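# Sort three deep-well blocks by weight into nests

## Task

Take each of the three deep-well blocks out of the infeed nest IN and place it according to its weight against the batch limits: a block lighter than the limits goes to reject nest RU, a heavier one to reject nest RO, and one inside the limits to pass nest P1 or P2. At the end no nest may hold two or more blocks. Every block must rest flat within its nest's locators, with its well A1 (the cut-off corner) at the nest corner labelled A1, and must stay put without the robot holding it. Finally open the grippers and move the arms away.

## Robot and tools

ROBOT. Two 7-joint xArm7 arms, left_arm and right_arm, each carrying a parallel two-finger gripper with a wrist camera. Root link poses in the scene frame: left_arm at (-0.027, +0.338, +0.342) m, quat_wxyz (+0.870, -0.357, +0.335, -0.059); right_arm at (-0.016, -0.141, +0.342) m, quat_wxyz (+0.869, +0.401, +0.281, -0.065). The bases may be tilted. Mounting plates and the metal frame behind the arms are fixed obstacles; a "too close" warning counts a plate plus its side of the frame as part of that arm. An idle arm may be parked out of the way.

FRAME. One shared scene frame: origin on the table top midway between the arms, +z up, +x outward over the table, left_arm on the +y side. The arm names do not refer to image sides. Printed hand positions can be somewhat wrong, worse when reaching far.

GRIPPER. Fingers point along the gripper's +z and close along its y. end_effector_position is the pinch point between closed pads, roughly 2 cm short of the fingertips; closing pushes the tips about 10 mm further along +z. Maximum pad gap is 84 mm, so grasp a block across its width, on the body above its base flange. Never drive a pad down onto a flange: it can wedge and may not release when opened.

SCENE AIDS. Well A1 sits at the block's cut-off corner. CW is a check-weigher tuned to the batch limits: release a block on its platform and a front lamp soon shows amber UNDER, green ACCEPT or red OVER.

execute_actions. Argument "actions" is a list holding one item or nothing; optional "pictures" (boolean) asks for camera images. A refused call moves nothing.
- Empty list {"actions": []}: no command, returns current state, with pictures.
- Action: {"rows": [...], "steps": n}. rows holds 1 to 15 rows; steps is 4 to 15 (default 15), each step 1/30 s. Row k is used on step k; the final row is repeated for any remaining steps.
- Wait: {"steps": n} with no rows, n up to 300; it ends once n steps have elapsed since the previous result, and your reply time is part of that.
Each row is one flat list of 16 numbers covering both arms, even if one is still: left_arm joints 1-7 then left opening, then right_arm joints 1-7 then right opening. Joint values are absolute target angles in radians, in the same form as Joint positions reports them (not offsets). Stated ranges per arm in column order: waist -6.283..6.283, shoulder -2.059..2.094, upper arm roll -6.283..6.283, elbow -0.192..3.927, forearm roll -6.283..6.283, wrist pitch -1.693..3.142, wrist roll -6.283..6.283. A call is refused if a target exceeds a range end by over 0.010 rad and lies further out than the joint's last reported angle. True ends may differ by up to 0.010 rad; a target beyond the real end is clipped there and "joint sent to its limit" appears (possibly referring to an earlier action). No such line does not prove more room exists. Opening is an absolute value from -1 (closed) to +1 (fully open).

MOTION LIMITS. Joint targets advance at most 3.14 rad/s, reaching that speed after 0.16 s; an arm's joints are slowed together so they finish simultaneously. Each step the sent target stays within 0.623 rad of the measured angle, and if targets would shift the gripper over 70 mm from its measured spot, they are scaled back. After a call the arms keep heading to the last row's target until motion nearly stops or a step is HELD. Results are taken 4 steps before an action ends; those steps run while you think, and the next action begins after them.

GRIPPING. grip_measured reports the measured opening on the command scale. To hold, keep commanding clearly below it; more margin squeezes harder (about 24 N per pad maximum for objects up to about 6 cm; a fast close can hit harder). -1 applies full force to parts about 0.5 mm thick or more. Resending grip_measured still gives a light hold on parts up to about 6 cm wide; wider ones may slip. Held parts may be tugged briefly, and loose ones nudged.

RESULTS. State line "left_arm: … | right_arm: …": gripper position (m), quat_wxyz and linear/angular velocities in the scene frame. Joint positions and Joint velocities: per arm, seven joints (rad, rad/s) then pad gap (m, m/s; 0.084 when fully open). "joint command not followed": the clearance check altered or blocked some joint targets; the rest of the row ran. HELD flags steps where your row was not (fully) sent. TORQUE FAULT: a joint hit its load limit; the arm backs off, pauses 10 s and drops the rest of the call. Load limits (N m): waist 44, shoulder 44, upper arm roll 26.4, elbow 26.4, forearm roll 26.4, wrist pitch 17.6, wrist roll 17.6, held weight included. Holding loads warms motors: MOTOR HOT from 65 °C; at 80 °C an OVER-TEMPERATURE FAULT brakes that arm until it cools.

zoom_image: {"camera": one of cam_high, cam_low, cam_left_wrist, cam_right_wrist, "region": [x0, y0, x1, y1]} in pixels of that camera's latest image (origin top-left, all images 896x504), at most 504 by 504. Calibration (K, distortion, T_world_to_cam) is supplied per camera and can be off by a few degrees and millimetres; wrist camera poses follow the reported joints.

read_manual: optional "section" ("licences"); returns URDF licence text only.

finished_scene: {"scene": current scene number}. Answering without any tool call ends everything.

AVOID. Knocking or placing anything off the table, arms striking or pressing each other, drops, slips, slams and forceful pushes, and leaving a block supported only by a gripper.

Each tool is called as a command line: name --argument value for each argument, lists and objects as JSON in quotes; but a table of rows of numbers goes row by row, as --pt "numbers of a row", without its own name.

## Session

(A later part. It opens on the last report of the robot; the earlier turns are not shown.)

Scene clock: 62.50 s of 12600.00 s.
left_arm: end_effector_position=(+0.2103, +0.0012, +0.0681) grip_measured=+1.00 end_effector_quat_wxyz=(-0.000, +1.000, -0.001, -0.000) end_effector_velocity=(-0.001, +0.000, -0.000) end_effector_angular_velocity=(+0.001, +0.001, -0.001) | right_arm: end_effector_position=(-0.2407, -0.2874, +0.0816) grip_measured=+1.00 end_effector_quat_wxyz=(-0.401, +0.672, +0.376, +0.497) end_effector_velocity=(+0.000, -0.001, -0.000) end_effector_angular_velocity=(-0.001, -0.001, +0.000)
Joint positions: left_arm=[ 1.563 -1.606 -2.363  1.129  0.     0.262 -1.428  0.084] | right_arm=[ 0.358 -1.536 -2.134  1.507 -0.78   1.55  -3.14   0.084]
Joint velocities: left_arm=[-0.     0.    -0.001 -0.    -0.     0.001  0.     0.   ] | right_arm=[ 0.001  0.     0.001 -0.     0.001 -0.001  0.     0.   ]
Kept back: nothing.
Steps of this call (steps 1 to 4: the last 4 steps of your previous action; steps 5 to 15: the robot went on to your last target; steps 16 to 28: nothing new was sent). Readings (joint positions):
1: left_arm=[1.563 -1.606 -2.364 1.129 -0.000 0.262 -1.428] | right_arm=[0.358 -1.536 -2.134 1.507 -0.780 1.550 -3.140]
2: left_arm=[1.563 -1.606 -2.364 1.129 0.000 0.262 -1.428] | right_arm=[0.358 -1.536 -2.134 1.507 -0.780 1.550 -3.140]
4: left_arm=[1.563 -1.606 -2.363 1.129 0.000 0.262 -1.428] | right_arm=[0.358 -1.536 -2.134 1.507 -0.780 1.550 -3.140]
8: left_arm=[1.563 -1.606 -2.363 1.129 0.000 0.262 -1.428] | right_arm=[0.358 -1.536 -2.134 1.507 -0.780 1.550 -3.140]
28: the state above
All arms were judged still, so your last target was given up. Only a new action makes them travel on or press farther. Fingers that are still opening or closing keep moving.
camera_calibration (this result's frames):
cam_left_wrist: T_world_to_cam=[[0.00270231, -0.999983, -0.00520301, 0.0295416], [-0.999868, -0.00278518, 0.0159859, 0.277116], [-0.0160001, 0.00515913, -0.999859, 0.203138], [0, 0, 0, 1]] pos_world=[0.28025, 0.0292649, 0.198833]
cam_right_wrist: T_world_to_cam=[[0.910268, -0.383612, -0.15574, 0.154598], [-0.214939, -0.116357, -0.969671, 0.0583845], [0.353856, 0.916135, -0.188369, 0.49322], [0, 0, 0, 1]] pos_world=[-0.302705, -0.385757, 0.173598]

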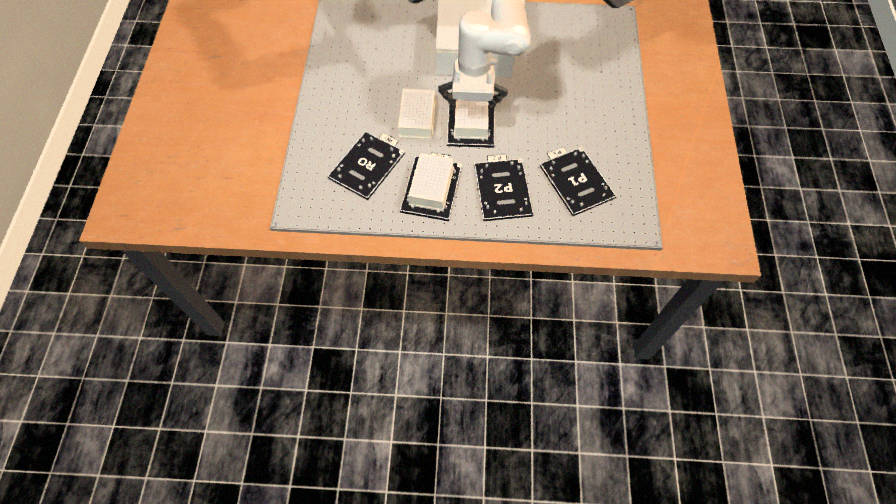

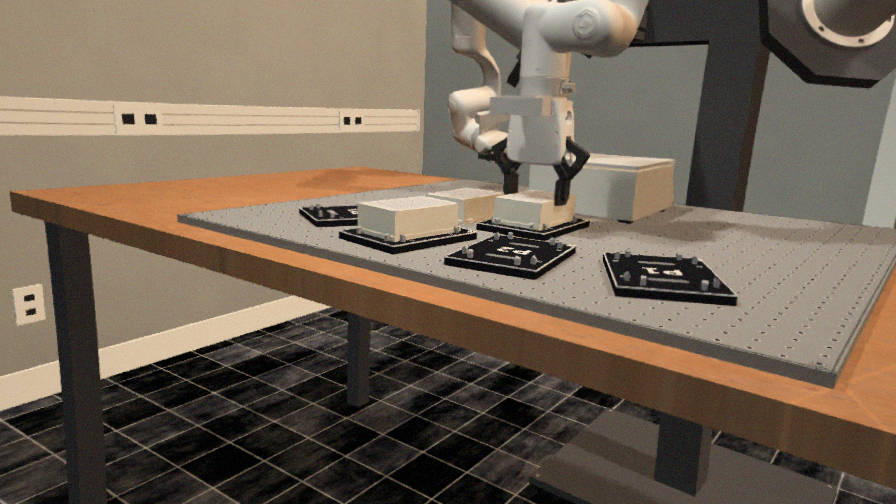

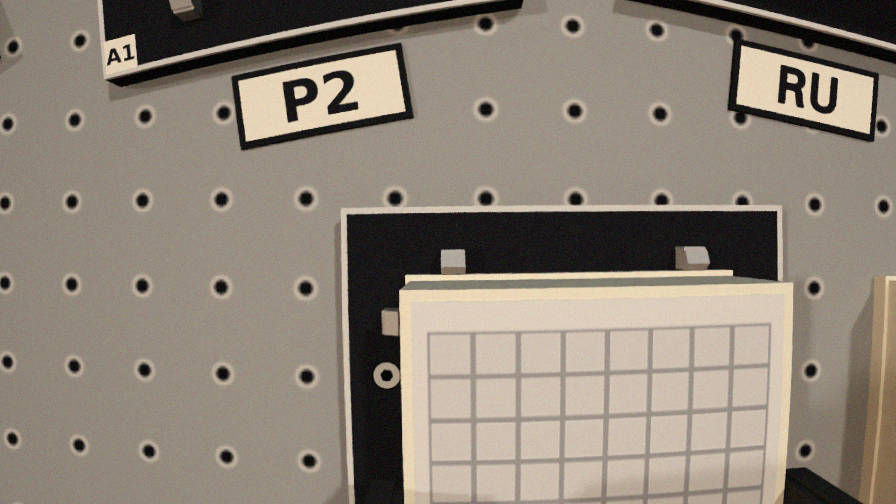

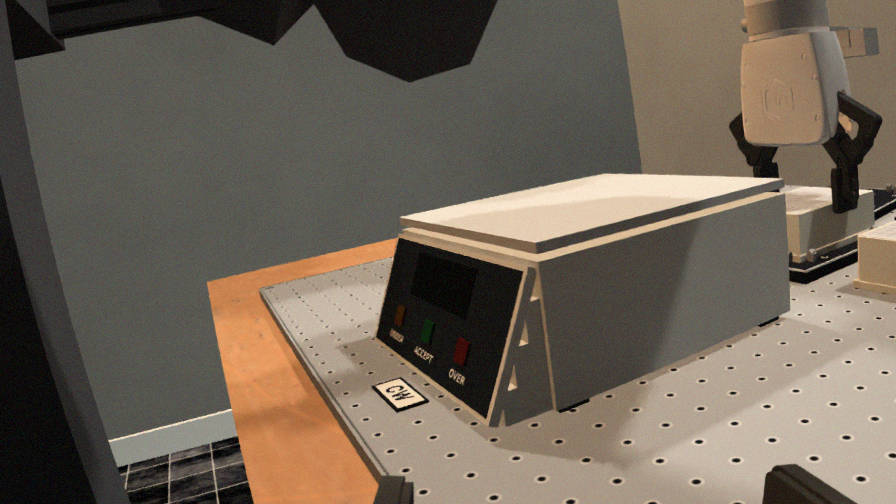

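execute_actions --actions '[{"rows":[[1.573,-1.616,-2.363,1.137,0,0.255,-1.428,1,0.358,-1.536,-2.134,1.507,-0.78,1.55,-3.14,1],[1.583,-1.626,-2.3625,1.145,0,0.249,-1.428,1,0.358,-1.536,-2.134,1.507,-0.78,1.55,-3.14,1],[1.593,-1.636,-2.362,1.153,0,0.242,-1.428,1,0.358,-1.536,-2.134,1.507,-0.78,1.55,-3.14,1],[1.603,-1.646,-2.3613,1.1605,0,0.236,-1.428,1,0.358,-1.536,-2.134,1.507,-0.78,1.55,-3.14,1]],"steps":12}]'

execute_actions --actions '[{"rows":[[1.603,-1.646,-2.3613,1.1605,0,0.236,-1.428,0.5,0.358,-1.536,-2.134,1.507,-0.78,1.55,-3.14,1]],"steps":12}]'

execute_actions --actions '[{"rows":[[1.583,-1.626,-2.3625,1.145,0,0.249,-1.428,0.5,0.358,-1.536,-2.134,1.507,-0.78,1.55,-3.14,1],[1.563,-1.606,-2.3635,1.13,0,0.262,-1.428,0.5,0.358,-1.536,-2.134,1.507,-0.78,1.55,-3.14,1],[1.54,-1.583,-2.364,1.114,0,0.278,-1.428,0.5,0.358,-1.536,-2.134,1.507,-0.78,1.55,-3.14,1],[1.519,-1.561,-2.364,1.099,0,0.293,-1.428,0.5,0.358,-1.536,-2.134,1.507,-0.78,1.55,-3.14,1],[1.477,-1.519,-2.3625,1.074,0,0.328,-1.428,0.5,0.358,-1.536,-2.134,1.507,-0.78,1.55,-3.14,1]],"steps":12}]'

execute_actions --actions '[{"rows":[[1.63,-1.25,-2.05,1.05,0,0.34,-1.136,0.5,0.358,-1.536,-2.134,1.507,-0.78,1.55,-3.14,1]],"steps":15}]'

execute_actions --actions '[{"rows":[[1.664,-1.268,-2.0553,1.065,0,0.32,-1.136,0.5,0.358,-1.536,-2.134,1.507,-0.78,1.55,-3.14,1],[1.7,-1.288,-2.066,1.085,0,0.297,-1.136,0.5,0.358,-1.536,-2.134,1.507,-0.78,1.55,-3.14,1],[1.74,-1.309,-2.076,1.105,0,0.274,-1.136,0.5,0.358,-1.536,-2.134,1.507,-0.78,1.55,-3.14,1],[1.7807,-1.3295,-2.0868,1.1245,0,0.2513,-1.136,0.5,0.358,-1.536,-2.134,1.507,-0.78,1.55,-3.14,1]],"steps":15}]'

execute_actions --actions '[{"steps":8}]' --pictures true

Scene clock: 63.50 s of 12600.00 s.
left_arm: end_effector_position=(+0.2101, +0.0016, +0.0490) grip_measured=+1.00 end_effector_quat_wxyz=(-0.001, +1.000, -0.000, -0.000) end_effector_velocity=(-0.001, -0.002, -0.007) end_effector_angular_velocity=(-0.003, +0.000, -0.003) | right_arm: end_effector_position=(-0.2407, -0.2874, +0.0816) grip_measured=+1.00 end_effector_quat_wxyz=(-0.401, +0.672, +0.376, +0.497) end_effector_velocity=(-0.000, -0.000, +0.000) end_effector_angular_velocity=(-0.001, +0.002, -0.001)
Joint positions: left_arm=[ 1.603 -1.646 -2.362  1.16  -0.     0.236 -1.428  0.084] | right_arm=[ 0.358 -1.536 -2.134  1.507 -0.78   1.55  -3.14   0.084]
Joint velocities: left_arm=[ 0.016 -0.018 -0.     0.017  0.001 -0.009  0.001  0.   ] | right_arm=[-0.001 -0.     0.    -0.     0.001 -0.     0.001 -0.   ]
Steps of this call (steps 1 to 22: nothing new was sent; steps 23 to 30: the first 8 steps of this action). Readings (joint positions):
23: left_arm=[1.564 -1.607 -2.363 1.130 -0.000 0.261 -1.428] | right_arm=[0.358 -1.536 -2.134 1.507 -0.780 1.550 -3.140]
24: left_arm=[1.567 -1.610 -2.363 1.133 -0.000 0.258 -1.428] | right_arm=[0.358 -1.536 -2.134 1.507 -0.780 1.550 -3.140]
26: left_arm=[1.582 -1.625 -2.362 1.145 -0.000 0.249 -1.428] | right_arm=[0.358 -1.536 -2.134 1.507 -0.780 1.550 -3.140]
30: the state above

Scene clock: 63.90 s of 12600.00 s.
left_arm: end_effector_position=(+0.2104, +0.0011, +0.0493) grip_measured=+0.97 end_effector_quat_wxyz=(-0.000, +1.000, -0.000, -0.000) end_effector_velocity=(-0.000, +0.000, -0.000) end_effector_angular_velocity=(-0.000, +0.000, +0.001) | right_arm: end_effector_position=(-0.2407, -0.2874, +0.0816) grip_measured=+1.00 end_effector_quat_wxyz=(-0.401, +0.672, +0.376, +0.497) end_effector_velocity=(+0.000, -0.000, -0.000) end_effector_angular_velocity=(-0.000, -0.000, -0.000)
Joint positions: left_arm=[ 1.603 -1.646 -2.361  1.16   0.     0.236 -1.428  0.083] | right_arm=[ 0.358 -1.536 -2.134  1.507 -0.78   1.55  -3.14   0.084]
Joint velocities: left_arm=[ 0.     0.001 -0.    -0.001  0.    -0.001 -0.     0.   ] | right_arm=[ 0.001 -0.     0.001 -0.     0.001  0.     0.001 -0.   ]
Steps of this call (steps 1 to 4: the last 4 steps of your previous action; steps 5 to 12: the first 8 steps of this action). Readings (joint positions):
5: left_arm=[1.603 -1.646 -2.361 1.160 -0.000 0.236 -1.428] | right_arm=[0.358 -1.536 -2.134 1.507 -0.780 1.550 -3.140]
6: left_arm=[1.603 -1.646 -2.361 1.160 0.000 0.236 -1.428] | right_arm=[0.358 -1.536 -2.134 1.507 -0.780 1.550 -3.140]
8: left_arm=[1.603 -1.646 -2.361 1.160 0.000 0.236 -1.428] | right_arm=[0.358 -1.536 -2.134 1.507 -0.780 1.550 -3.140]
12: the state above

Scene clock: 64.30 s of 12600.00 s.
left_arm: end_effector_position=(+0.2111, -0.0010, +0.1067) grip_measured=+0.97 end_effector_quat_wxyz=(+0.002, +1.000, -0.000, +0.000) end_effector_velocity=(+0.009, -0.111, +0.227) end_effector_angular_velocity=(-0.270, -0.031, -0.009) | right_arm: end_effector_position=(-0.2407, -0.2874, +0.0816) grip_measured=+1.00 end_effector_quat_wxyz=(-0.401, +0.672, +0.376, +0.497) end_effector_velocity=(-0.000, -0.001, -0.000) end_effector_angular_velocity=(-0.002, -0.002, +0.003)
Joint positions: left_arm=[ 1.485 -1.527 -2.362  1.081  0.     0.319 -1.428  0.083] | right_arm=[ 0.358 -1.536 -2.134  1.507 -0.78   1.55  -3.14   0.084]
Joint velocities: left_arm=[-0.366  0.37   0.005 -0.072  0.001  0.177  0.     0.   ] | right_arm=[ 0.001  0.     0.001  0.    -0.002 -0.001 -0.002 -0.   ]
Steps of this call (steps 1 to 4: the last 4 steps of your previous action; steps 5 to 12: the first 8 steps of this action). Readings (joint positions):
5: left_arm=[1.602 -1.645 -2.361 1.160 0.000 0.237 -1.428] | right_arm=[0.358 -1.536 -2.134 1.507 -0.780 1.550 -3.140]
6: left_arm=[1.597 -1.640 -2.362 1.155 -0.000 0.240 -1.428] | right_arm=[0.358 -1.536 -2.134 1.507 -0.780 1.550 -3.140]
8: left_arm=[1.568 -1.611 -2.363 1.132 -0.000 0.260 -1.428] | right_arm=[0.358 -1.536 -2.134 1.507 -0.780 1.550 -3.140]
12: the state above

Scene clock: 64.80 s of 12600.00 s.
left_arm: end_effector_position=(+0.3840, +0.0590, +0.1225) grip_measured=+0.97 end_effector_quat_wxyz=(+0.004, +0.998, +0.067, +0.000) end_effector_velocity=(+0.505, +0.317, -0.003) end_effector_angular_velocity=(+0.051, +0.026, +0.476) | right_arm: end_effector_position=(-0.2407, -0.2874, +0.0816) grip_measured=+1.00 end_effector_quat_wxyz=(-0.401, +0.672, +0.376, +0.497) end_effector_velocity=(-0.000, +0.001, +0.000) end_effector_angular_velocity=(+0.001, +0.001, -0.000)
Joint positions: left_arm=[ 1.603 -1.299 -2.106  1.055 -0.     0.338 -1.19   0.083] | right_arm=[ 0.358 -1.536 -2.134  1.507 -0.78   1.55  -3.14   0.084]
Joint velocities: left_arm=[ 0.383  0.691  0.805 -0.061 -0.002  0.03   0.724 -0.   ] | right_arm=[-0.001 -0.    -0.001 -0.    -0.001 -0.     0.001 -0.   ]
Steps of this call (steps 1 to 4: the last 4 steps of your previous action; steps 5 to 15: the first 11 steps of this action). Readings (joint positions):
5: left_arm=[1.478 -1.519 -2.362 1.073 0.000 0.328 -1.427] | right_arm=[0.358 -1.536 -2.134 1.507 -0.780 1.550 -3.140]
6: left_arm=[1.483 -1.513 -2.357 1.071 0.000 0.329 -1.417] | right_arm=[0.358 -1.536 -2.134 1.507 -0.780 1.550 -3.140]
8: left_arm=[1.509 -1.468 -2.309 1.066 0.001 0.332 -1.365] | right_arm=[0.358 -1.536 -2.134 1.507 -0.780 1.550 -3.140]
12: left_arm=[1.564 -1.370 -2.187 1.061 -0.000 0.335 -1.265] | right_arm=[0.358 -1.536 -2.134 1.507 -0.780 1.550 -3.140]
15: the state above

Scene clock: 65.30 s of 12600.00 s.
left_arm: end_effector_position=(+0.4186, +0.0877, +0.0633) grip_measured=+0.97 end_effector_quat_wxyz=(-0.003, +0.997, +0.083, -0.002) end_effector_velocity=(+0.037, -0.083, +0.058) end_effector_angular_velocity=(-0.175, -0.096, -0.018) | right_arm: end_effector_position=(-0.2407, -0.2874, +0.0816) grip_measured=+1.00 end_effector_quat_wxyz=(-0.401, +0.672, +0.376, +0.497) end_effector_velocity=(-0.000, -0.000, -0.000) end_effector_angular_velocity=(+0.000, +0.001, +0.001)
Joint positions: left_arm=[ 1.782 -1.331 -2.087  1.122 -0.     0.253 -1.136  0.083] | right_arm=[ 0.358 -1.536 -2.134  1.507 -0.78   1.55  -3.14   0.084]
Joint velocities: left_arm=[-0.064  0.036 -0.011  0.087  0.001 -0.041  0.001  0.   ] | right_arm=[ 0.001  0.    -0.     0.    -0.001 -0.001  0.001 -0.   ]
Steps of this call (steps 1 to 4: the last 4 steps of your previous action; steps 5 to 15: the first 11 steps of this action). Readings (joint positions):
5: left_arm=[1.633 -1.250 -2.046 1.049 -0.000 0.340 -1.138] | right_arm=[0.358 -1.536 -2.134 1.507 -0.780 1.550 -3.140]
6: left_arm=[1.639 -1.255 -2.053 1.054 -0.000 0.333 -1.137] | right_arm=[0.358 -1.536 -2.134 1.507 -0.780 1.550 -3.140]
8: left_arm=[1.681 -1.280 -2.069 1.081 0.000 0.304 -1.136] | right_arm=[0.358 -1.536 -2.134 1.507 -0.780 1.550 -3.140]
12: left_arm=[1.780 -1.331 -2.087 1.116 0.000 0.257 -1.136] | right_arm=[0.358 -1.536 -2.134 1.507 -0.780 1.550 -3.140]
15: the state above

Scene clock: 65.57 s of 12600.00 s.
left_arm: end_effector_position=(+0.4200, +0.0851, +0.0654) grip_measured=+0.97 end_effector_quat_wxyz=(+0.000, +0.997, +0.083, -0.000) end_effector_velocity=(-0.001, +0.005, -0.005) end_effector_angular_velocity=(+0.009, +0.005, +0.003) | right_arm: end_effector_position=(-0.2407, -0.2874, +0.0816) grip_measured=+1.00 end_effector_quat_wxyz=(-0.401, +0.672, +0.376, +0.497) end_effector_velocity=(+0.000, -0.000, +0.000) end_effector_angular_velocity=(+0.000, +0.000, -0.001)
Joint positions: left_arm=[ 1.78  -1.329 -2.087  1.124 -0.     0.251 -1.136  0.083] | right_arm=[ 0.358 -1.536 -2.134  1.507 -0.78   1.55  -3.14   0.084]
Joint velocities: left_arm=[ 0.008 -0.003  0.001 -0.004 -0.    -0.001  0.     0.   ] | right_arm=[ 0.    -0.     0.     0.     0.     0.001  0.001  0.   ]
Kept back: nothing.
Steps of this call (steps 1 to 4: the last 4 steps of your previous action; steps 5 to 8: the robot went on to your last target). Readings (joint positions):
1: left_arm=[1.780 -1.330 -2.087 1.124 0.000 0.252 -1.136] | right_arm=[0.358 -1.536 -2.134 1.507 -0.780 1.550 -3.140]
2: left_arm=[1.779 -1.329 -2.088 1.126 0.000 0.251 -1.136] | right_arm=[0.358 -1.536 -2.134 1.507 -0.780 1.550 -3.140]
4: left_arm=[1.778 -1.329 -2.088 1.126 0.000 0.251 -1.136] | right_arm=[0.358 -1.536 -2.134 1.507 -0.780 1.550 -3.140]
8: the state above
camera_calibration (this result's frames):
cam_left_wrist: T_world_to_cam=[[0.169801, -0.985469, -0.00426562, 0.0413606], [-0.985341, -0.169848, 0.0159722, 0.495216], [-0.0164646, 0.00149099, -0.999863, 0.203949], [0, 0, 0, 1]] pos_world=[0.484292, 0.124567, 0.196188]
cam_right_wrist: T_world_to_cam=[[0.910268, -0.383612, -0.15574, 0.154598], [-0.214939, -0.116357, -0.969671, 0.0583845], [0.353856, 0.916135, -0.188369, 0.49322], [0, 0, 0, 1]] pos_world=[-0.302705, -0.385757, 0.173598]

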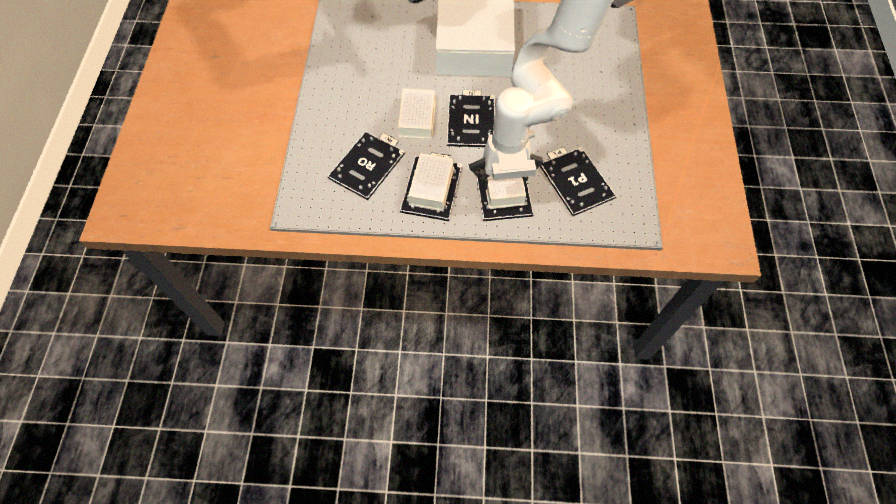

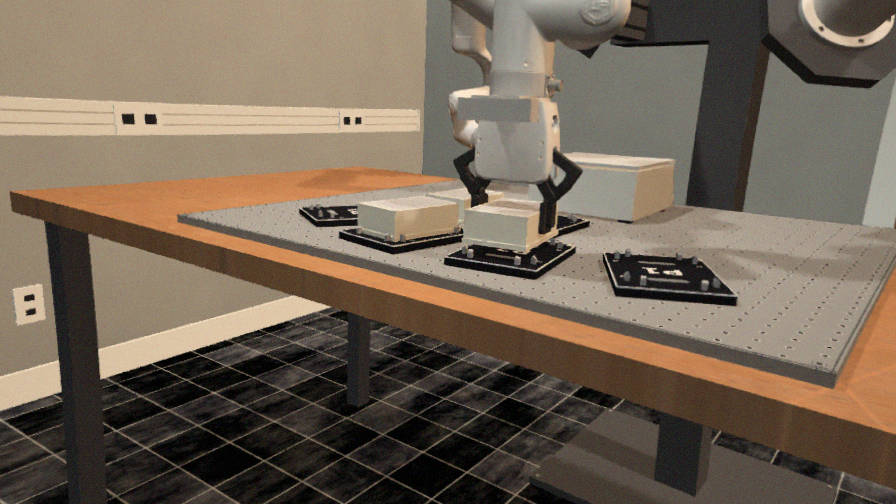

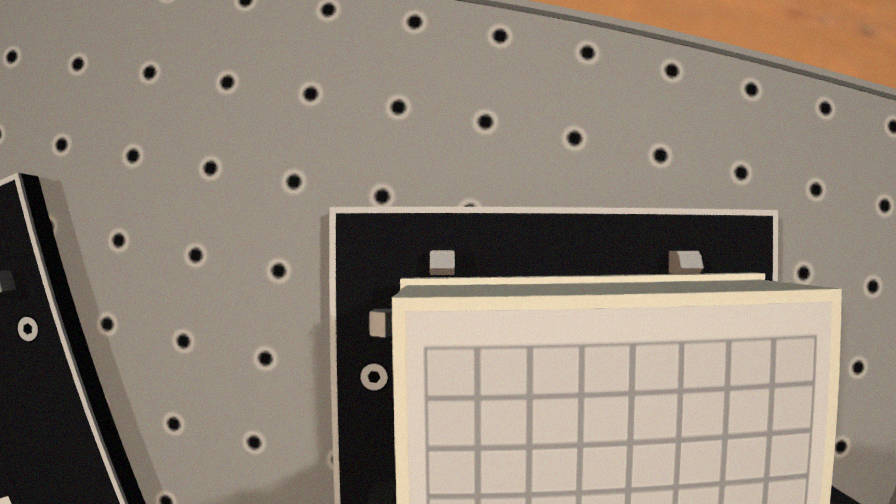

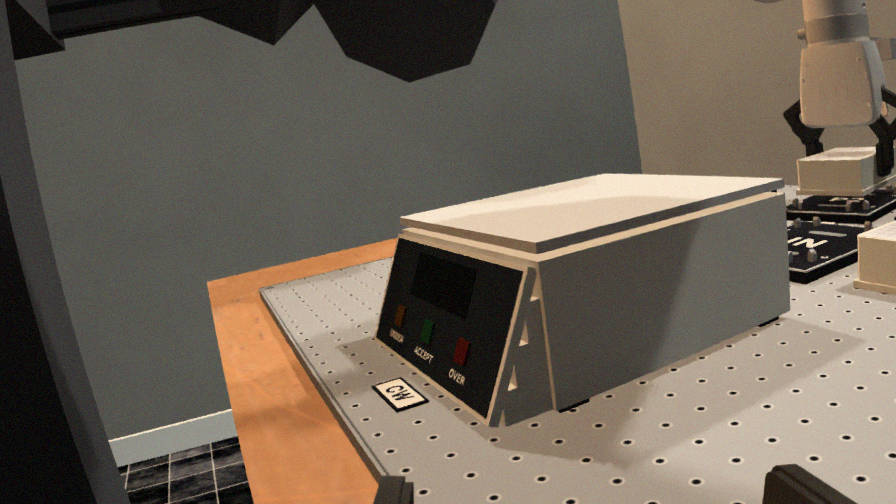

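execute_actions --actions '[{"rows":[[1.7776,-1.3265,-2.0851,1.1137,0,0.2446,-1.1345,0.5,0.358,-1.536,-2.134,1.507,-0.78,1.55,-3.14,1],[1.7776,-1.3265,-2.0851,1.1137,0,0.2446,-1.1345,0.5,0.358,-1.536,-2.134,1.507,-0.78,1.55,-3.14,1],[1.7776,-1.3265,-2.0851,1.1137,0,0.2446,-1.1345,0.5,0.358,-1.536,-2.134,1.507,-0.78,1.55,-3.14,1],[1.7776,-1.3265,-2.0851,1.1137,0,0.2446,-1.1345,0.5,0.358,-1.536,-2.134,1.507,-0.78,1.55,-3.14,1],[1.7776,-1.3265,-2.0851,1.1137,0,0.2446,-1.1345,0.5,0.358,-1.536,-2.134,1.507,-0.78,1.55,-3.14,1],[1.7847,-1.3305,-2.0867,1.1181,0,0.241,-1.1345,0.5,0.358,-1.536,-2.134,1.507,-0.78,1.55,-3.14,1],[1.7918,-1.3344,-2.0883,1.1225,0,0.2374,-1.1345,0.5,0.358,-1.536,-2.134,1.507,-0.78,1.55,-3.14,1],[1.799,-1.3384,-2.0899,1.1269,0,0.2338,-1.1345,0.5,0.358,-1.536,-2.134,1.507,-0.78,1.55,-3.14,1],[1.806,-1.3424,-2.0915,1.1313,0,0.2302,-1.1345,0.5,0.358,-1.536,-2.134,1.507,-0.78,1.55,-3.14,1],[1.813,-1.3463,-2.0931,1.1357,0,0.2266,-1.1345,0.5,0.358,-1.536,-2.134,1.507,-0.78,1.55,-3.14,1],[1.819,-1.3495,-2.0944,1.1392,0,0.2237,-1.1345,0.5,0.358,-1.536,-2.134,1.507,-0.78,1.55,-3.14,1]],"steps":15}]'

execute_actions --actions '[{"steps":10}]' --pictures true

Scene clock: 66.63 s of 12600.00 s.
left_arm: end_effector_position=(+0.4194, +0.0877, +0.0550) grip_measured=+0.97 end_effector_quat_wxyz=(+0.000, +0.997, +0.083, -0.000) end_effector_velocity=(-0.006, +0.018, -0.085) end_effector_angular_velocity=(+0.036, +0.018, +0.004) | right_arm: end_effector_position=(-0.2407, -0.2874, +0.0816) grip_measured=+1.00 end_effector_quat_wxyz=(-0.401, +0.672, +0.376, +0.497) end_effector_velocity=(-0.000, +0.000, -0.000) end_effector_angular_velocity=(+0.001, +0.001, +0.001)
Joint positions: left_arm=[ 1.805 -1.342 -2.091  1.131  0.     0.231 -1.134  0.083] | right_arm=[ 0.358 -1.536 -2.134  1.507 -0.78   1.55  -3.14   0.084]
Joint velocities: left_arm=[ 0.21  -0.114 -0.039  0.103  0.001 -0.091  0.002 -0.01 ] | right_arm=[ 0.001  0.    -0.001  0.    -0.001 -0.001  0.    -0.   ]
Steps of this call (steps 1 to 15: the robot went on to your last target; steps 16 to 21: nothing new was sent; steps 22 to 32: the first 11 steps of this action). Readings (joint positions):
22: left_arm=[1.781 -1.329 -2.087 1.124 0.000 0.251 -1.136] | right_arm=[0.358 -1.536 -2.134 1.507 -0.780 1.550 -3.140]
23: left_arm=[1.779 -1.328 -2.086 1.121 0.000 0.248 -1.135] | right_arm=[0.358 -1.536 -2.134 1.507 -0.780 1.550 -3.140]
25: left_arm=[1.778 -1.327 -2.085 1.115 -0.000 0.246 -1.135] | right_arm=[0.358 -1.536 -2.134 1.507 -0.780 1.550 -3.140]
29: left_arm=[1.785 -1.331 -2.087 1.119 -0.000 0.240 -1.135] | right_arm=[0.358 -1.536 -2.134 1.507 -0.780 1.550 -3.140]
32: the state above

Scene clock: 66.97 s of 12600.00 s.
left_arm: end_effector_position=(+0.4192, +0.0882, +0.0498) grip_measured=+0.97 end_effector_quat_wxyz=(-0.000, +0.997, +0.084, -0.000) end_effector_velocity=(-0.001, -0.001, +0.000) end_effector_angular_velocity=(-0.001, +0.001, -0.002) | right_arm: end_effector_position=(-0.2407, -0.2874, +0.0816) grip_measured=+1.00 end_effector_quat_wxyz=(-0.401, +0.672, +0.376, +0.497) end_effector_velocity=(-0.000, -0.000, +0.000) end_effector_angular_velocity=(-0.000, -0.001, +0.000)
Joint positions: left_arm=[ 1.819 -1.349 -2.094  1.139 -0.     0.224 -1.135  0.083] | right_arm=[ 0.358 -1.536 -2.134  1.507 -0.78   1.55  -3.14   0.084]
Joint velocities: left_arm=[ 0.    -0.    -0.002  0.001  0.    -0.     0.     0.   ] | right_arm=[-0.    -0.     0.     0.    -0.     0.001 -0.001 -0.   ]
Kept back: nothing.
Steps of this call (steps 1 to 4: the last 4 steps of your previous action; steps 5 to 10: the robot went on to your last target). Readings (joint positions):
1: left_arm=[1.812 -1.346 -2.093 1.134 0.000 0.228 -1.134] | right_arm=[0.358 -1.536 -2.134 1.507 -0.780 1.550 -3.140]
2: left_arm=[1.816 -1.348 -2.094 1.137 0.000 0.225 -1.134] | right_arm=[0.358 -1.536 -2.134 1.507 -0.780 1.550 -3.140]
4: left_arm=[1.819 -1.350 -2.095 1.139 0.000 0.224 -1.134] | right_arm=[0.358 -1.536 -2.134 1.507 -0.780 1.550 -3.140]
8: left_arm=[1.819 -1.349 -2.094 1.139 -0.000 0.224 -1.135] | right_arm=[0.358 -1.536 -2.134 1.507 -0.780 1.550 -3.140]
10: the state above
camera_calibration (this result's frames):
cam_left_wrist: T_world_to_cam=[[0.170243, -0.985389, -0.00516638, 0.0443204], [-0.985261, -0.170305, 0.0160377, 0.495197], [-0.0166832, 0.00235992, -0.999858, 0.188275], [0, 0, 0, 1]] pos_world=[0.483494, 0.127563, 0.180535]
cam_right_wrist: T_world_to_cam=[[0.910268, -0.383612, -0.15574, 0.154598], [-0.214939, -0.116357, -0.969671, 0.0583846], [0.353856, 0.916135, -0.188369, 0.49322], [0, 0, 0, 1]] pos_world=[-0.302705, -0.385757, 0.173598]

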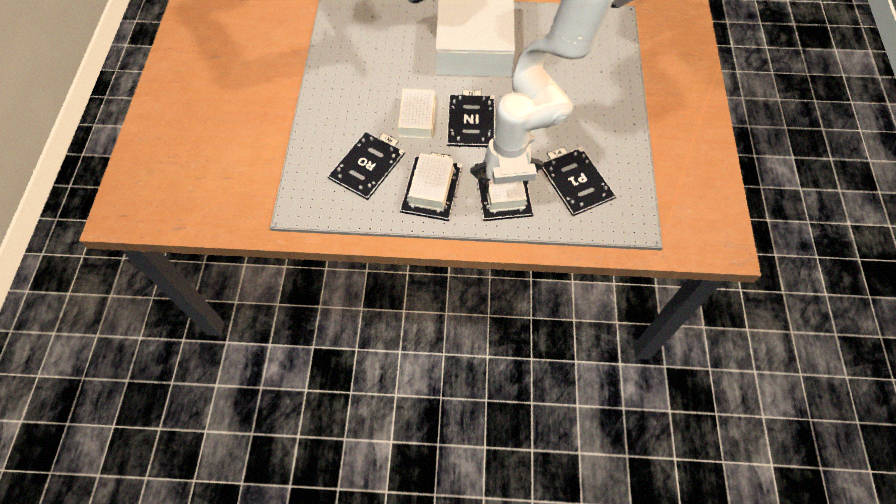

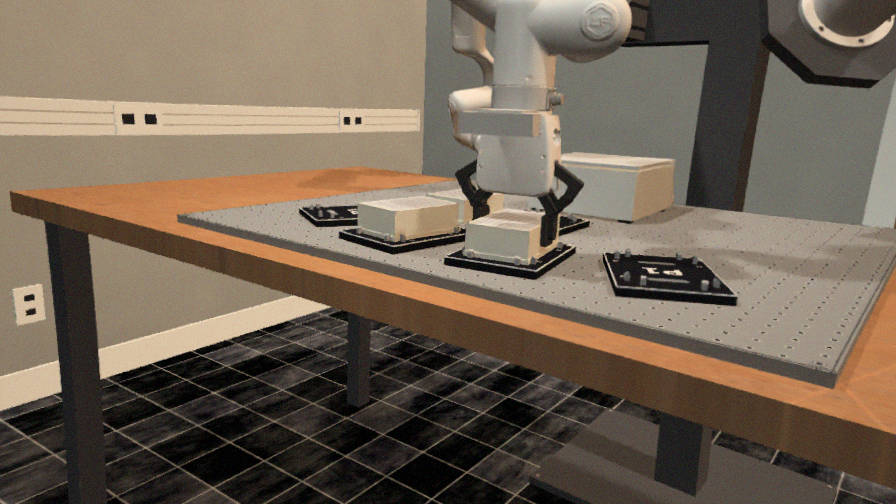

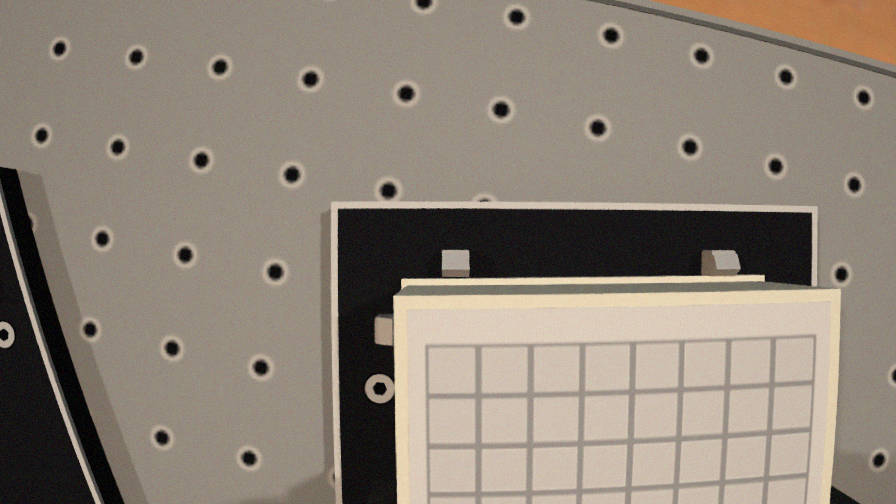

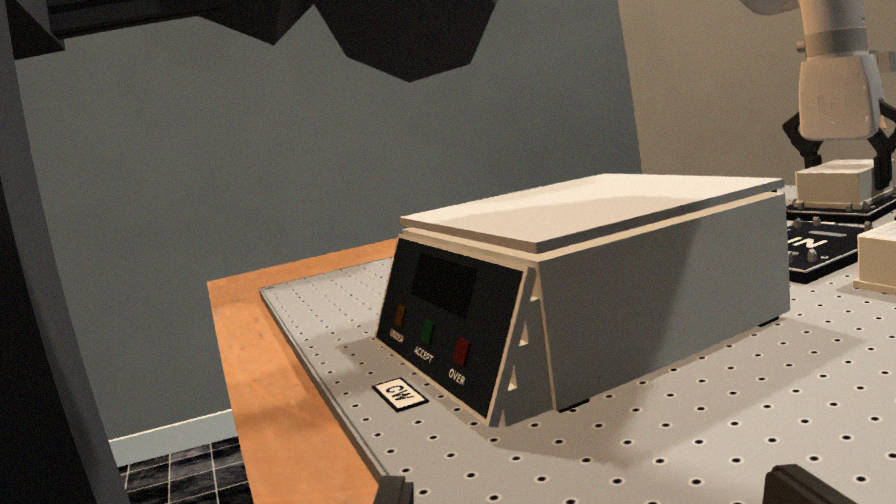

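execute_actions --actions '[{"rows":[[1.819,-1.3495,-2.0944,1.1392,0,0.2237,-1.1345,1,0.1,-1.5,-1.4,1.5,-0.5,1.4,-2.4,1]],"steps":10}]'

execute_actions --actions '[{"rows":[[1.799,-1.3384,-2.0899,1.1269,0,0.2338,-1.1345,1,-0.5,-1.45,0,1.4,0,1.0,-1,1],[1.7776,-1.3265,-2.0851,1.1137,0,0.2446,-1.1345,1,-0.5,-1.45,0,1.4,0,1.0,-1,1],[1.74,-1.306,-2.075,1.094,0,0.267,-1.1345,1,-0.5,-1.45,0,1.4,0,1.0,-1,1],[1.70,-1.285,-2.064,1.074,0,0.29,-1.1345,1,-0.5,-1.45,0,1.4,0,1.0,-1,1],[1.661,-1.265,-2.0536,1.054,0,0.313,-1.1345,1,-0.5,-1.45,0,1.4,0,1.0,-1,1]],"steps":11}]'

execute_actions --actions '[{"rows":[[1.1,-1.3,-1.5,0.9,0,0.6,-1.5,1,-0.5,-1.45,0,1.4,0,1.0,-1,1]],"steps":15}]'

execute_actions --actions '[{"rows":[[0.8,-1.5,-1.2,0.9,0,0.9,-1.5,1,-1.2,-1.3,1.8,1.1,0,0.6,0.7,1]],"steps":15}]'

execute_actions --actions '[{"steps":15}]' --pictures true

Scene clock: 68.57 s of 12600.00 s.
left_arm: end_effector_position=(+0.4196, +0.0874, +0.0502) grip_measured=+1.00 end_effector_quat_wxyz=(+0.001, +0.996, +0.084, +0.000) end_effector_velocity=(-0.001, +0.002, -0.001) end_effector_angular_velocity=(+0.003, +0.002, -0.001) | right_arm: end_effector_position=(-0.2269, -0.3664, +0.0691) grip_measured=+1.00 end_effector_quat_wxyz=(-0.358, +0.742, +0.357, +0.441) end_effector_velocity=(+0.077, -0.644, -0.032) end_effector_angular_velocity=(-1.033, +0.880, -0.468)
Joint positions: left_arm=[ 1.819 -1.349 -2.094  1.14  -0.     0.223 -1.135  0.084] | right_arm=[ 0.3   -1.53  -1.99   1.505 -0.717  1.516 -2.992  0.084]
Joint velocities: left_arm=[ 0.001 -0.001 -0.    -0.003  0.    -0.001  0.001  0.   ] | right_arm=[-0.379  0.102  1.13   0.037  0.402 -0.226  1.039  0.   ]
Steps of this call (steps 1 to 30: the robot went on to your last target; steps 31 to 42: nothing new was sent; steps 43 to 48: the first 6 steps of this action). Readings (joint positions):
43: left_arm=[1.819 -1.350 -2.094 1.139 0.000 0.224 -1.134] | right_arm=[0.358 -1.536 -2.133 1.507 -0.780 1.550 -3.139]
44: left_arm=[1.819 -1.350 -2.094 1.139 0.000 0.224 -1.134] | right_arm=[0.354 -1.537 -2.126 1.506 -0.775 1.548 -3.128]
46: left_arm=[1.819 -1.349 -2.094 1.140 -0.000 0.223 -1.135] | right_arm=[0.328 -1.537 -2.070 1.502 -0.747 1.533 -3.064]
48: the state above

Scene clock: 68.93 s of 12600.00 s.
left_arm: end_effector_position=(+0.4201, +0.0876, +0.0969) grip_measured=+1.00 end_effector_quat_wxyz=(+0.000, +0.996, +0.084, +0.000) end_effector_velocity=(+0.026, -0.075, +0.333) end_effector_angular_velocity=(-0.188, -0.087, -0.016) | right_arm: end_effector_position=(-0.2113, -0.5782, +0.1214) grip_measured=+1.00 end_effector_quat_wxyz=(-0.182, +0.895, +0.261, +0.312) end_effector_velocity=(-0.035, -0.528, +0.334) end_effector_angular_velocity=(-1.116, +0.630, -1.085)
Joint positions: left_arm=[ 1.693 -1.281 -2.062  1.071 -0.     0.294 -1.135  0.084] | right_arm=[ 0.089 -1.503 -1.657  1.481 -0.504  1.371 -2.663  0.084]
Joint velocities: left_arm=[-0.811  0.431  0.196 -0.304 -0.     0.381  0.     0.   ] | right_arm=[-0.783  0.076  0.778 -0.108  0.672 -0.491  0.772 -0.   ]
Steps of this call (steps 1 to 4: the last 4 steps of your previous action; steps 5 to 11: the first 7 steps of this action). Readings (joint positions):
5: left_arm=[1.818 -1.349 -2.094 1.139 -0.000 0.224 -1.135] | right_arm=[0.242 -1.520 -1.816 1.504 -0.653 1.481 -2.821]
6: left_arm=[1.812 -1.346 -2.093 1.134 -0.000 0.228 -1.135] | right_arm=[0.225 -1.517 -1.786 1.501 -0.632 1.467 -2.793]
8: left_arm=[1.781 -1.329 -2.085 1.114 -0.000 0.246 -1.135] | right_arm=[0.171 -1.511 -1.734 1.489 -0.577 1.425 -2.742]
11: the state above

Scene clock: 69.43 s of 12600.00 s.
left_arm: end_effector_position=(+0.5177, +0.1612, +0.2326) grip_measured=+1.00 end_effector_quat_wxyz=(-0.029, +0.961, +0.252, +0.114) end_effector_velocity=(+0.246, +0.243, +0.470) end_effector_angular_velocity=(-0.056, -0.689, +1.259) | right_arm: end_effector_position=(-0.1795, -0.7915, +0.3348) grip_measured=+1.00 end_effector_quat_wxyz=(+0.066, +0.969, +0.106, +0.213) end_effector_velocity=(+0.196, -0.316, +0.472) end_effector_angular_velocity=(-0.679, +0.002, -0.616)
Joint positions: left_arm=[ 1.321 -1.287 -1.716  0.961 -0.     0.487 -1.357  0.084] | right_arm=[-0.213 -1.476 -1.244  1.441 -0.248  1.183 -2.249  0.084]
Joint velocities: left_arm=[-1.116 -0.057  1.093 -0.291 -0.     0.557 -0.715  0.   ] | right_arm=[-0.438  0.04   0.883 -0.063  0.378 -0.277  0.88   0.   ]
Steps of this call (steps 1 to 4: the last 4 steps of your previous action; steps 5 to 15: the first 11 steps of this action). Readings (joint positions):
5: left_arm=[1.659 -1.265 -2.053 1.055 0.000 0.313 -1.135] | right_arm=[-0.032 -1.492 -1.526 1.466 -0.403 1.297 -2.532]
6: left_arm=[1.652 -1.268 -2.044 1.050 0.000 0.319 -1.142] | right_arm=[-0.054 -1.490 -1.499 1.463 -0.385 1.283 -2.505]
8: left_arm=[1.590 -1.275 -1.982 1.027 0.000 0.355 -1.186] | right_arm=[-0.094 -1.487 -1.445 1.458 -0.350 1.258 -2.450]
12: left_arm=[1.432 -1.281 -1.825 0.991 -0.000 0.431 -1.285] | right_arm=[-0.166 -1.480 -1.332 1.448 -0.288 1.212 -2.337]
15: the state above

Scene clock: 69.93 s of 12600.00 s.
left_arm: end_effector_position=(+0.5601, +0.2934, +0.4751) grip_measured=+1.00 end_effector_quat_wxyz=(-0.015, +0.853, +0.464, +0.236) end_effector_velocity=(-0.034, +0.180, +0.382) end_effector_angular_velocity=(-0.214, -0.432, +0.505) | right_arm: end_effector_position=(-0.0447, -0.8810, +0.5746) grip_measured=+1.00 end_effector_quat_wxyz=(+0.251, +0.958, +0.020, +0.135) end_effector_velocity=(+0.357, -0.042, +0.450) end_effector_angular_velocity=(-0.652, +0.306, -0.451)
Joint positions: left_arm=[ 0.824 -1.485 -1.225  0.902  0.     0.875 -1.498  0.084] | right_arm=[-0.562 -1.405 -0.808  1.306 -0.117  0.933 -1.812  0.084]
Joint velocities: left_arm=[-0.664 -0.385  0.661  0.03   0.003  0.544 -0.039  0.   ] | right_arm=[-0.914  0.167  0.912 -0.321  0.184 -0.522  0.905  0.   ]
Steps of this call (steps 1 to 4: the last 4 steps of your previous action; steps 5 to 15: the first 11 steps of this action). Readings (joint positions):
5: left_arm=[1.138 -1.298 -1.537 0.912 -0.000 0.580 -1.473] | right_arm=[-0.279 -1.470 -1.094 1.431 -0.191 1.140 -2.099]
6: left_arm=[1.107 -1.305 -1.506 0.908 -0.000 0.605 -1.483] | right_arm=[-0.297 -1.466 -1.067 1.424 -0.182 1.124 -2.072]
8: left_arm=[1.043 -1.348 -1.440 0.905 -0.000 0.670 -1.484] | right_arm=[-0.355 -1.451 -1.015 1.392 -0.166 1.074 -2.017]
12: left_arm=[0.912 -1.430 -1.313 0.904 0.000 0.793 -1.492] | right_arm=[-0.471 -1.423 -0.897 1.340 -0.136 0.989 -1.902]
15: the state above

Scene clock: 70.43 s of 12600.00 s.
left_arm: end_effector_position=(+0.5571, +0.3021, +0.4866) grip_measured=+1.00 end_effector_quat_wxyz=(-0.014, +0.847, +0.475, +0.239) end_effector_velocity=(+0.000, -0.000, +0.003) end_effector_angular_velocity=(-0.004, -0.005, +0.000) | right_arm: end_effector_position=(+0.1970, -0.8622, +0.7013) grip_measured=+1.00 end_effector_quat_wxyz=(+0.362, +0.928, -0.017, +0.092) end_effector_velocity=(+0.553, +0.112, +0.037) end_effector_angular_velocity=(-0.172, -0.100, -0.019)
Joint positions: left_arm=[ 0.801 -1.5   -1.2    0.9   -0.     0.9   -1.5    0.084] | right_arm=[-0.93  -1.345 -0.312  1.187 -0.049  0.74  -1.317  0.084]
Joint velocities: left_arm=[-0.004 -0.001  0.003  0.001  0.     0.    -0.    -0.   ] | right_arm=[-0.486  0.083  1.031 -0.161  0.089 -0.252  1.028 -0.   ]
Kept back: nothing.
Steps of this call (steps 1 to 4: the last 4 steps of your previous action; steps 5 to 15: the robot went on to your last target). Readings (joint positions):
1: left_arm=[0.807 -1.494 -1.208 0.904 0.000 0.887 -1.499] | right_arm=[-0.592 -1.400 -0.777 1.295 -0.111 0.916 -1.782]
2: left_arm=[0.800 -1.498 -1.202 0.904 0.000 0.893 -1.500] | right_arm=[-0.623 -1.395 -0.746 1.285 -0.105 0.899 -1.751]
4: left_arm=[0.800 -1.500 -1.202 0.901 0.000 0.898 -1.500] | right_arm=[-0.684 -1.385 -0.683 1.266 -0.094 0.868 -1.688]
8: left_arm=[0.803 -1.499 -1.202 0.898 -0.000 0.900 -1.500] | right_arm=[-0.790 -1.368 -0.551 1.233 -0.075 0.813 -1.556]
15: the state above
camera_calibration (this result's frames):
cam_left_wrist: T_world_to_cam=[[0.814232, -0.54471, 0.20079, -0.358187], [-0.438424, -0.803674, -0.402358, 0.750766], [0.380538, 0.239581, -0.893192, 0.281938], [0, 0, 0, 1]] pos_world=[0.513514, 0.340717, 0.625822]
cam_right_wrist: T_world_to_cam=[[-0.0855351, -0.745536, 0.660953, -1.05646], [-0.984328, -0.0394472, -0.171879, 0.344907], [0.154215, -0.665297, -0.730478, 0.0376543], [0, 0, 0, 1]] pos_world=[0.24333, -0.748976, 0.785062]

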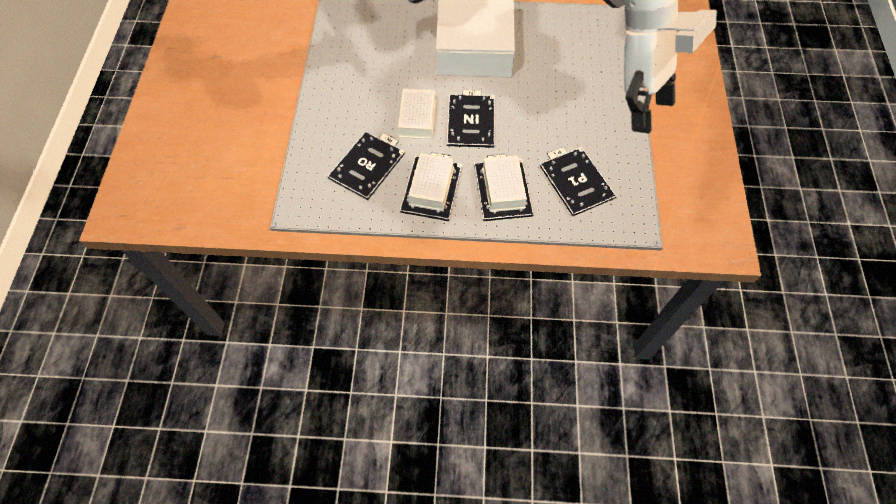

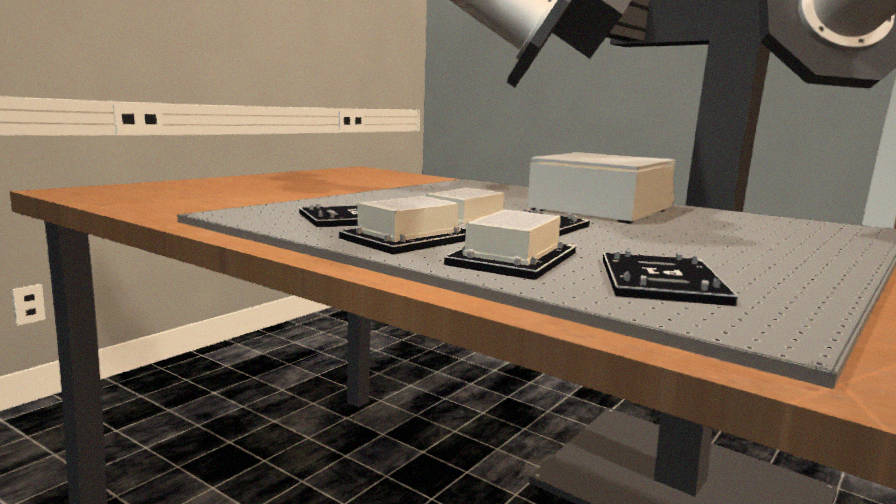

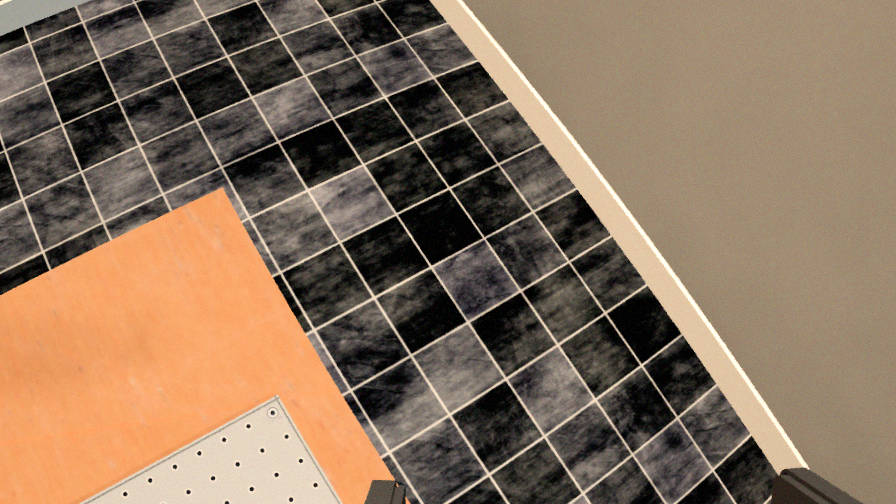

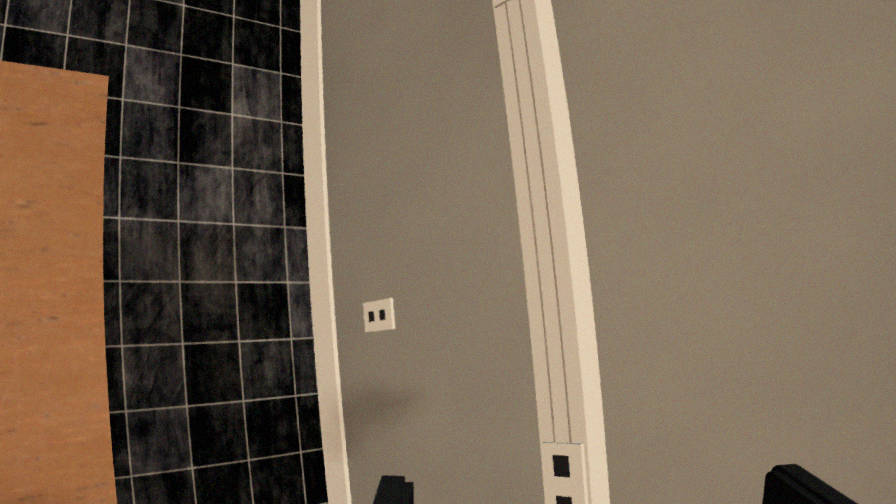

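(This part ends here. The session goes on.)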